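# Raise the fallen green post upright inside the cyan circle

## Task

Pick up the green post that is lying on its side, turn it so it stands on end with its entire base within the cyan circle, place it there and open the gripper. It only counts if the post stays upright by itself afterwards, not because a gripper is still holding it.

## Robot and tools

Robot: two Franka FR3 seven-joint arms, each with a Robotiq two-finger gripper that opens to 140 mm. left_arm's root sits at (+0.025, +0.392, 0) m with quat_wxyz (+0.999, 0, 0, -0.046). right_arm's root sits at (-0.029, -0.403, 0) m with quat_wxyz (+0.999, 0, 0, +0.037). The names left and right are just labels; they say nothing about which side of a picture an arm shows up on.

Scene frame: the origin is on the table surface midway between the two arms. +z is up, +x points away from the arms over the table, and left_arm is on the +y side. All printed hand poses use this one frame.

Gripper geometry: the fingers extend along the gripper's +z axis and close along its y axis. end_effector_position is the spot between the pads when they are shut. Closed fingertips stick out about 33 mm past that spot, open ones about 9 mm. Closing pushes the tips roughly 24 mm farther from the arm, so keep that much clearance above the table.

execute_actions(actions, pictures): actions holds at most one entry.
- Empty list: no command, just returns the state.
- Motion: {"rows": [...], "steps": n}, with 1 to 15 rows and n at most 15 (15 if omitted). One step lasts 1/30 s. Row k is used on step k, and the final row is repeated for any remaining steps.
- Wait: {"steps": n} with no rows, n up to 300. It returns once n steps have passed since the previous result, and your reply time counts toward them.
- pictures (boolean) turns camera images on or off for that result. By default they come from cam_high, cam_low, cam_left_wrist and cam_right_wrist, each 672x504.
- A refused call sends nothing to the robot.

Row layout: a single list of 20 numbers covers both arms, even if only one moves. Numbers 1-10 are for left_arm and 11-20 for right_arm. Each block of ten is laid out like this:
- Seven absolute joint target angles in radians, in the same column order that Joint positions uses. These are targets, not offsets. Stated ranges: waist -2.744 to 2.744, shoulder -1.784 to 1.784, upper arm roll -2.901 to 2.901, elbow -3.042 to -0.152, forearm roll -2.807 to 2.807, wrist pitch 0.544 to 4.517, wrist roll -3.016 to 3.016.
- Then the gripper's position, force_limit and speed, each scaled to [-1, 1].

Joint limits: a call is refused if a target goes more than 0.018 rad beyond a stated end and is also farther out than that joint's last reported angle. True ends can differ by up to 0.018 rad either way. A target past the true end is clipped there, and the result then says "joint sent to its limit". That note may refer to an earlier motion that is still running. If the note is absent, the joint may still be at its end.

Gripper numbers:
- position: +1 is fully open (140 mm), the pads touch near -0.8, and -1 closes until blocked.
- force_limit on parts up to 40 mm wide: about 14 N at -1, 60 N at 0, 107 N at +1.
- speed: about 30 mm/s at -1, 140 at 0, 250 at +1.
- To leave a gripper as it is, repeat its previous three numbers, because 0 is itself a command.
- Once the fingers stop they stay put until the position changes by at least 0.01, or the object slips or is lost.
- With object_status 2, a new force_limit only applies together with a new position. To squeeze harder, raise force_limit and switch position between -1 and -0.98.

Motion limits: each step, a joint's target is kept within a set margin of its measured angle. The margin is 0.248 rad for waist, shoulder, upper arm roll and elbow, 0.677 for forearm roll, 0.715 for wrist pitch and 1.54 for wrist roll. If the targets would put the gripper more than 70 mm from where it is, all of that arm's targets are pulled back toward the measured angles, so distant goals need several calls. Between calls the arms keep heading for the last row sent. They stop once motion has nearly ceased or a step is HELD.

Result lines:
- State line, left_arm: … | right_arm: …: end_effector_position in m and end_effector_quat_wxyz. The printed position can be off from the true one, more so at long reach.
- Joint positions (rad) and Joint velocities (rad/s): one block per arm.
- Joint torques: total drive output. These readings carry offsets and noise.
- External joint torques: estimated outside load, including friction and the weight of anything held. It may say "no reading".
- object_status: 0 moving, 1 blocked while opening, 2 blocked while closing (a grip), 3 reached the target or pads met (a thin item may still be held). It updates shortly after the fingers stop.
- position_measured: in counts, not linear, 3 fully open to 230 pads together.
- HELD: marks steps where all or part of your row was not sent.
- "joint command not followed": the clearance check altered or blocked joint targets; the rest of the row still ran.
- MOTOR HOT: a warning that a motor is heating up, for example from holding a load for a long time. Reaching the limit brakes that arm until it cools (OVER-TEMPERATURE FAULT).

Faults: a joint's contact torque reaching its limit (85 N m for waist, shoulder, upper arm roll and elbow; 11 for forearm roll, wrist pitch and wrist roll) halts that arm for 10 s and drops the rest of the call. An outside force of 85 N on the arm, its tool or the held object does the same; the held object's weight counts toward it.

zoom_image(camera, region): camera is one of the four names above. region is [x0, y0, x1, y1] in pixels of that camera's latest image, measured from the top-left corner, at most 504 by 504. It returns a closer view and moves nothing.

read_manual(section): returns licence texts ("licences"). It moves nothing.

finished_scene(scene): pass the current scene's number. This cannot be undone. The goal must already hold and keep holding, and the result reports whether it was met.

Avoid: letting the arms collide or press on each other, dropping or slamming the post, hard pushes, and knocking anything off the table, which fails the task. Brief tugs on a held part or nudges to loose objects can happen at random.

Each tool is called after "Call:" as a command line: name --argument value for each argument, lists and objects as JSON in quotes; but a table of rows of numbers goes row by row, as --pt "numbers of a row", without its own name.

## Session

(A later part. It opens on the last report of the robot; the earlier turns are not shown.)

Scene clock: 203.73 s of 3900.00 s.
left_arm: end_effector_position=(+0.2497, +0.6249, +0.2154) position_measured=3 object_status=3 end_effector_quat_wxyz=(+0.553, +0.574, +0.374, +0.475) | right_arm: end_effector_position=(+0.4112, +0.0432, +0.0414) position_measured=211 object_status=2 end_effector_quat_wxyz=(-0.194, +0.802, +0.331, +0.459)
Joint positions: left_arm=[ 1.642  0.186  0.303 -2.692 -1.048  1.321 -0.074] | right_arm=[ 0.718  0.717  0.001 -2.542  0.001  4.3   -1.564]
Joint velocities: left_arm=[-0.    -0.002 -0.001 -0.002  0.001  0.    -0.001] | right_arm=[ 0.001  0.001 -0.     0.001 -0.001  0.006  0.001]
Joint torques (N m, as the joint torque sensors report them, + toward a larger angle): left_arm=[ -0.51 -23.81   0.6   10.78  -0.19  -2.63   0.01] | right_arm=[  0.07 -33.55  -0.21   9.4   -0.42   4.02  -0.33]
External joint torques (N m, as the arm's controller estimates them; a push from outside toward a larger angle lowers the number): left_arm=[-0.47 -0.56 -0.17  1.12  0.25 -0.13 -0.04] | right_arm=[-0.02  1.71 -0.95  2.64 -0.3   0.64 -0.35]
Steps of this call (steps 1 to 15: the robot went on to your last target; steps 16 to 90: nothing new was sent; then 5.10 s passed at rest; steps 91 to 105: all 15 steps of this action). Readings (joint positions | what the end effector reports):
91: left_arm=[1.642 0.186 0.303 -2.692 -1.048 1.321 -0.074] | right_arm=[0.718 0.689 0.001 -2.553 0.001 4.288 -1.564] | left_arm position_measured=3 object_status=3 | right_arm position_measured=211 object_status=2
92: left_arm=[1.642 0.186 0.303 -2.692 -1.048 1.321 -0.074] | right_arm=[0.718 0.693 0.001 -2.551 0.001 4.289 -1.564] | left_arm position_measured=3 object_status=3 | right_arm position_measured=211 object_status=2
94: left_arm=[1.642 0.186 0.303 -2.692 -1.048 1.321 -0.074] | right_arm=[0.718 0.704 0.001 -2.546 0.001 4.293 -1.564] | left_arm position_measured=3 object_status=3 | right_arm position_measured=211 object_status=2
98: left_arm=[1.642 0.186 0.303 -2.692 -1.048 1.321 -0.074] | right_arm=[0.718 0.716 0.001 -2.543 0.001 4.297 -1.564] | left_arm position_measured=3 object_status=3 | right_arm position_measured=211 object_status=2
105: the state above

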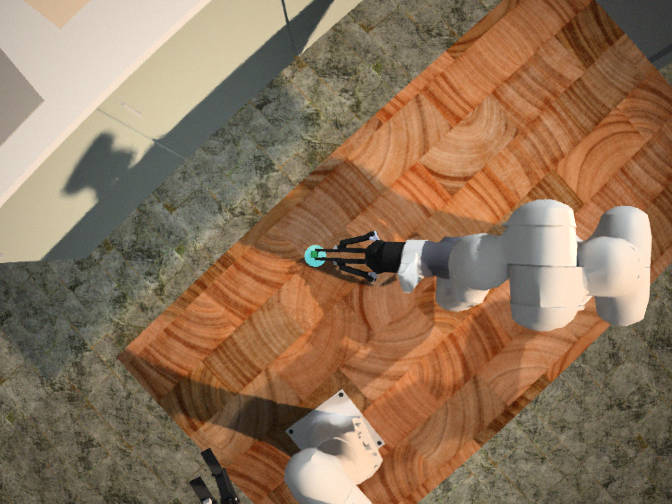

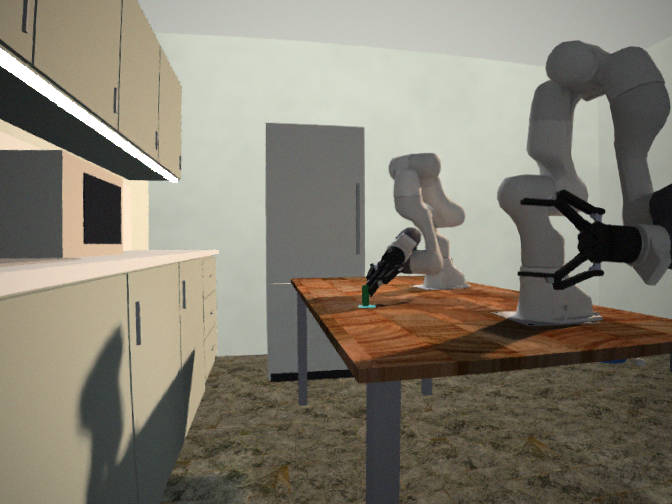

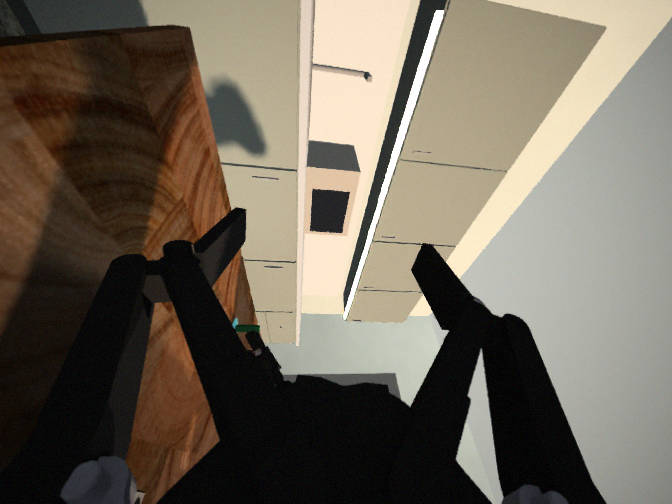

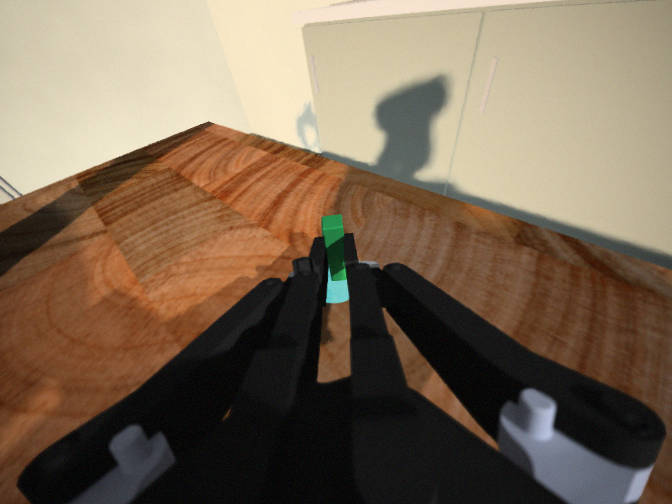

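Call:
execute_actions --actions '[{"rows":[[1.642,0.186,0.303,-2.692,-1.048,1.321,-0.074,1,0,0,0.72,0.724,0,-2.537,0,4.306,-1.571,-1,0,-0.5],[1.642,0.186,0.303,-2.692,-1.048,1.321,-0.074,1,0,0,0.72,0.724,0,-2.537,0,4.306,-1.571,-1,0,-0.5],[1.642,0.186,0.303,-2.692,-1.048,1.321,-0.074,1,0,0,0.72,0.724,0,-2.537,0,4.306,-1.571,-1,0,-0.5],[1.642,0.186,0.303,-2.692,-1.048,1.321,-0.074,1,0,0,0.72,0.724,0,-2.537,0,4.306,-1.571,-1,0,-0.5],[1.642,0.186,0.303,-2.692,-1.048,1.321,-0.074,1,0,0,0.72,0.724,0,-2.537,0,4.306,-1.571,-1,0,-0.5],[1.642,0.186,0.303,-2.692,-1.048,1.321,-0.074,1,0,0,0.72,0.724,0,-2.537,0,4.306,-1.571,-0.2,0,-0.5]],"steps":15}]' --pictures false

Call:
execute_actions --actions '[{"steps":15}]' --pictures false

Call:
execute_actions --actions '[{"rows":[[1.642,0.186,0.303,-2.692,-1.048,1.321,-0.074,1,0,0,0.72,0.5,0,-2.75,0,4.29,-1.571,-0.2,0,-0.5]],"steps":15}]'

Call:
zoom_image --camera "cam_high" --region '[280,220,380,295]'

Scene clock: 215.43 s of 3900.00 s.
left_arm: end_effector_position=(+0.2497, +0.6249, +0.2154) position_measured=3 object_status=3 end_effector_quat_wxyz=(+0.553, +0.574, +0.374, +0.475) | right_arm: end_effector_position=(+0.4112, +0.0432, +0.0403) position_measured=171 object_status=0 end_effector_quat_wxyz=(-0.194, +0.801, +0.331, +0.459)
Joint positions: left_arm=[ 1.642  0.186  0.303 -2.692 -1.048  1.321 -0.074] | right_arm=[ 0.718  0.721  0.001 -2.539  0.001  4.304 -1.564]
Joint velocities: left_arm=[ 0.001  0.001 -0.     0.     0.     0.     0.   ] | right_arm=[ 0.    -0.     0.001  0.001  0.     0.002 -0.001]
Joint torques (N m, as the joint torque sensors report them, + toward a larger angle): left_arm=[ -0.95 -23.34  -0.08   9.39  -0.26  -2.49  -0.07] | right_arm=[  0.04 -33.09   0.06   9.48  -0.42   3.76  -0.31]
External joint torques (N m, as the arm's controller estimates them; a push from outside toward a larger angle lowers the number): left_arm=[-1.01 -0.2  -0.94 -0.31  0.18 -0.02 -0.13] | right_arm=[-0.03  2.24 -0.68  2.78 -0.3   0.38 -0.34]
Steps of this call (steps 1 to 15: the robot went on to your last target; steps 16 to 90: nothing new was sent; then 8.20 s passed at rest; steps 91 to 105: all 15 steps of this action). Readings (joint positions | what the end effector reports):
91: left_arm=[1.642 0.186 0.303 -2.692 -1.048 1.321 -0.074] | right_arm=[0.718 0.717 0.001 -2.541 0.001 4.302 -1.564] | left_arm position_measured=3 object_status=3 | right_arm position_measured=211 object_status=2
92: left_arm=[1.642 0.186 0.303 -2.692 -1.048 1.321 -0.074] | right_arm=[0.718 0.718 0.001 -2.540 0.001 4.302 -1.564] | left_arm position_measured=3 object_status=3 | right_arm position_measured=211 object_status=2
94: left_arm=[1.642 0.186 0.303 -2.692 -1.048 1.321 -0.074] | right_arm=[0.718 0.720 0.001 -2.540 0.001 4.303 -1.564] | left_arm position_measured=3 object_status=3 | right_arm position_measured=211 object_status=2
98: left_arm=[1.642 0.186 0.303 -2.692 -1.048 1.321 -0.074] | right_arm=[0.718 0.721 0.001 -2.540 0.001 4.303 -1.564] | left_arm position_measured=3 object_status=3 | right_arm position_measured=203 object_status=0
105: the state above

Scene clock: 215.93 s of 3900.00 s.
left_arm: end_effector_position=(+0.2497, +0.6249, +0.2154) position_measured=3 object_status=3 end_effector_quat_wxyz=(+0.553, +0.574, +0.374, +0.475) | right_arm: end_effector_position=(+0.4112, +0.0432, +0.0404) position_measured=154 object_status=3 end_effector_quat_wxyz=(-0.194, +0.801, +0.331, +0.459)
Joint positions: left_arm=[ 1.642  0.186  0.303 -2.692 -1.048  1.321 -0.074] | right_arm=[ 0.718  0.721  0.001 -2.539  0.001  4.304 -1.564]
Joint velocities: left_arm=[-0.    -0.001 -0.001  0.    -0.001 -0.    -0.   ] | right_arm=[ 0.001 -0.     0.     0.001  0.    -0.001 -0.001]
Joint torques (N m, as the joint torque sensors report them, + toward a larger angle): left_arm=[ -0.6  -23.69   0.05  10.82  -0.37  -2.63  -0.05] | right_arm=[  0.1  -33.4   -0.22   9.3   -0.42   3.78  -0.3 ]
External joint torques (N m, as the arm's controller estimates them; a push from outside toward a larger angle lowers the number): left_arm=[-0.58 -0.41 -0.75  1.05  0.08 -0.14 -0.11] | right_arm=[ 0.02  1.92 -0.96  2.56 -0.3   0.4  -0.33]
Steps of this call (steps 1 to 15: the robot went on to your last target). Readings (joint positions | what the end effector reports):
1: left_arm=[1.642 0.186 0.303 -2.692 -1.048 1.321 -0.074] | right_arm=[0.718 0.721 0.001 -2.539 0.001 4.304 -1.564] | left_arm position_measured=3 object_status=3 | right_arm position_measured=166 object_status=0
2: left_arm=[1.642 0.186 0.303 -2.692 -1.048 1.321 -0.074] | right_arm=[0.718 0.721 0.001 -2.539 0.001 4.304 -1.564] | left_arm position_measured=3 object_status=3 | right_arm position_measured=162 object_status=0
4: left_arm=[1.642 0.186 0.303 -2.692 -1.048 1.321 -0.074] | right_arm=[0.718 0.721 0.001 -2.539 0.001 4.304 -1.564] | left_arm position_measured=3 object_status=3 | right_arm position_measured=155 object_status=0
8: left_arm=[1.642 0.186 0.303 -2.692 -1.048 1.321 -0.074] | right_arm=[0.718 0.721 0.001 -2.539 0.001 4.304 -1.564] | left_arm position_measured=3 object_status=3 | right_arm position_measured=154 object_status=0
15: the state above
All arms were judged still, so your last target was given up. Only a new action makes them travel on or press farther. Fingers that are still opening or closing keep moving.

Scene clock: 216.43 s of 3900.00 s.
left_arm: end_effector_position=(+0.2497, +0.6249, +0.2154) position_measured=3 object_status=3 end_effector_quat_wxyz=(+0.553, +0.574, +0.374, +0.475) | right_arm: end_effector_position=(+0.3821, +0.0130, +0.0949) position_measured=154 object_status=3 end_effector_quat_wxyz=(-0.193, +0.801, +0.331, +0.459)
Joint positions: left_arm=[ 1.642  0.186  0.303 -2.692 -1.048  1.321 -0.074] | right_arm=[ 0.718  0.503  0.001 -2.747  0.001  4.293 -1.564]
Joint velocities: left_arm=[-0.    -0.     0.001 -0.    -0.    -0.     0.001] | right_arm=[ 0.001 -0.     0.001 -0.005  0.    -0.006  0.   ]
Joint torques (N m, as the joint torque sensors report them, + toward a larger angle): left_arm=[  0.46 -23.61   0.62  10.34  -0.24  -2.47  -0.05] | right_arm=[  0.26 -31.54   0.17   6.61  -0.51   3.18  -0.33]
External joint torques (N m, as the arm's controller estimates them; a push from outside toward a larger angle lowers the number): left_arm=[ 0.41 -0.35 -0.23  0.6   0.2   0.   -0.1 ] | right_arm=[ 0.2  -1.17 -0.36 -0.37 -0.41 -0.2  -0.35]
Steps of this call (steps 1 to 15: all 15 steps of this action). Readings (joint positions | what the end effector reports):
1: left_arm=[1.642 0.186 0.303 -2.692 -1.048 1.321 -0.074] | right_arm=[0.718 0.690 0.001 -2.586 0.001 4.296 -1.564] | left_arm position_measured=3 object_status=3 | right_arm position_measured=154 object_status=3
2: left_arm=[1.642 0.186 0.303 -2.692 -1.048 1.321 -0.074] | right_arm=[0.718 0.634 0.001 -2.648 0.001 4.294 -1.564] | left_arm position_measured=3 object_status=3 | right_arm position_measured=154 object_status=3
4: left_arm=[1.642 0.186 0.303 -2.692 -1.048 1.321 -0.074] | right_arm=[0.718 0.552 0.001 -2.706 0.001 4.295 -1.564] | left_arm position_measured=3 object_status=3 | right_arm position_measured=154 object_status=3
8: left_arm=[1.642 0.186 0.303 -2.692 -1.048 1.321 -0.074] | right_arm=[0.718 0.505 0.001 -2.738 0.001 4.295 -1.564] | left_arm position_measured=3 object_status=3 | right_arm position_measured=154 object_status=3
15: the state above

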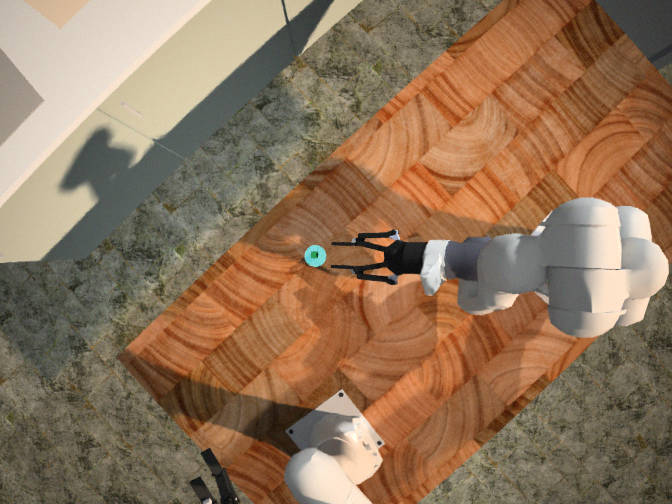

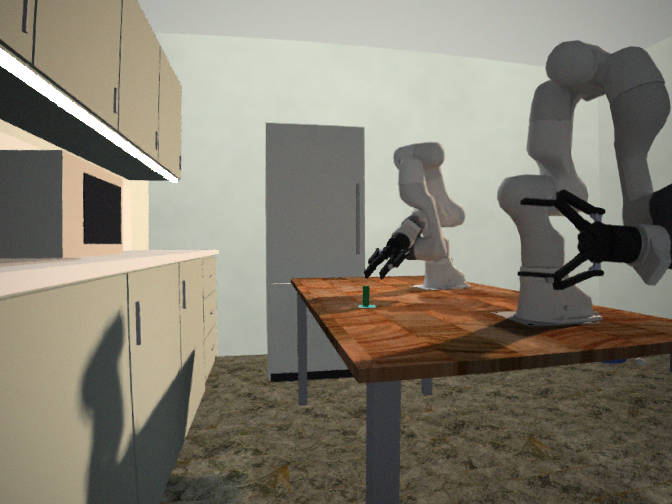

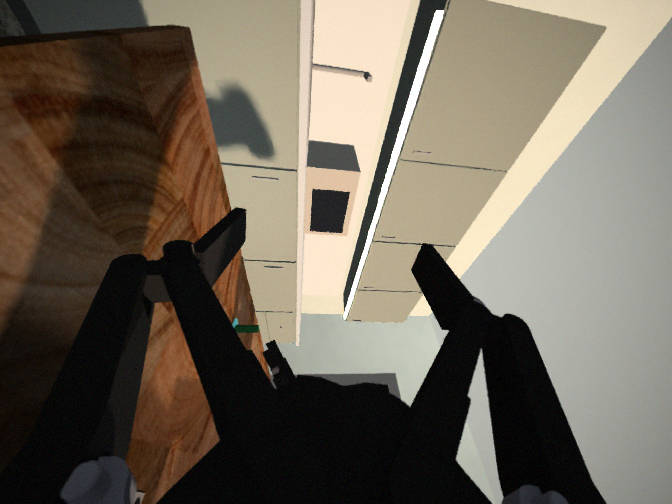

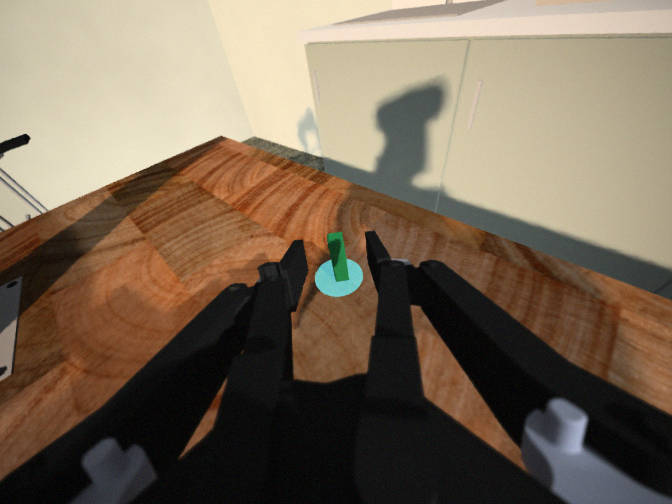

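Region (280, 220, 380, 295) of cam_high's 672x504 image, scaled by 5.040, with more detail than that image has; it fills the top 378 rows of this view, and the rest is white.

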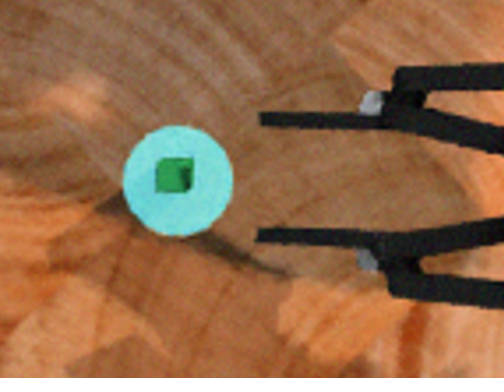

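Call:
finished_scene --scene 1

The scene is finished: the task was done.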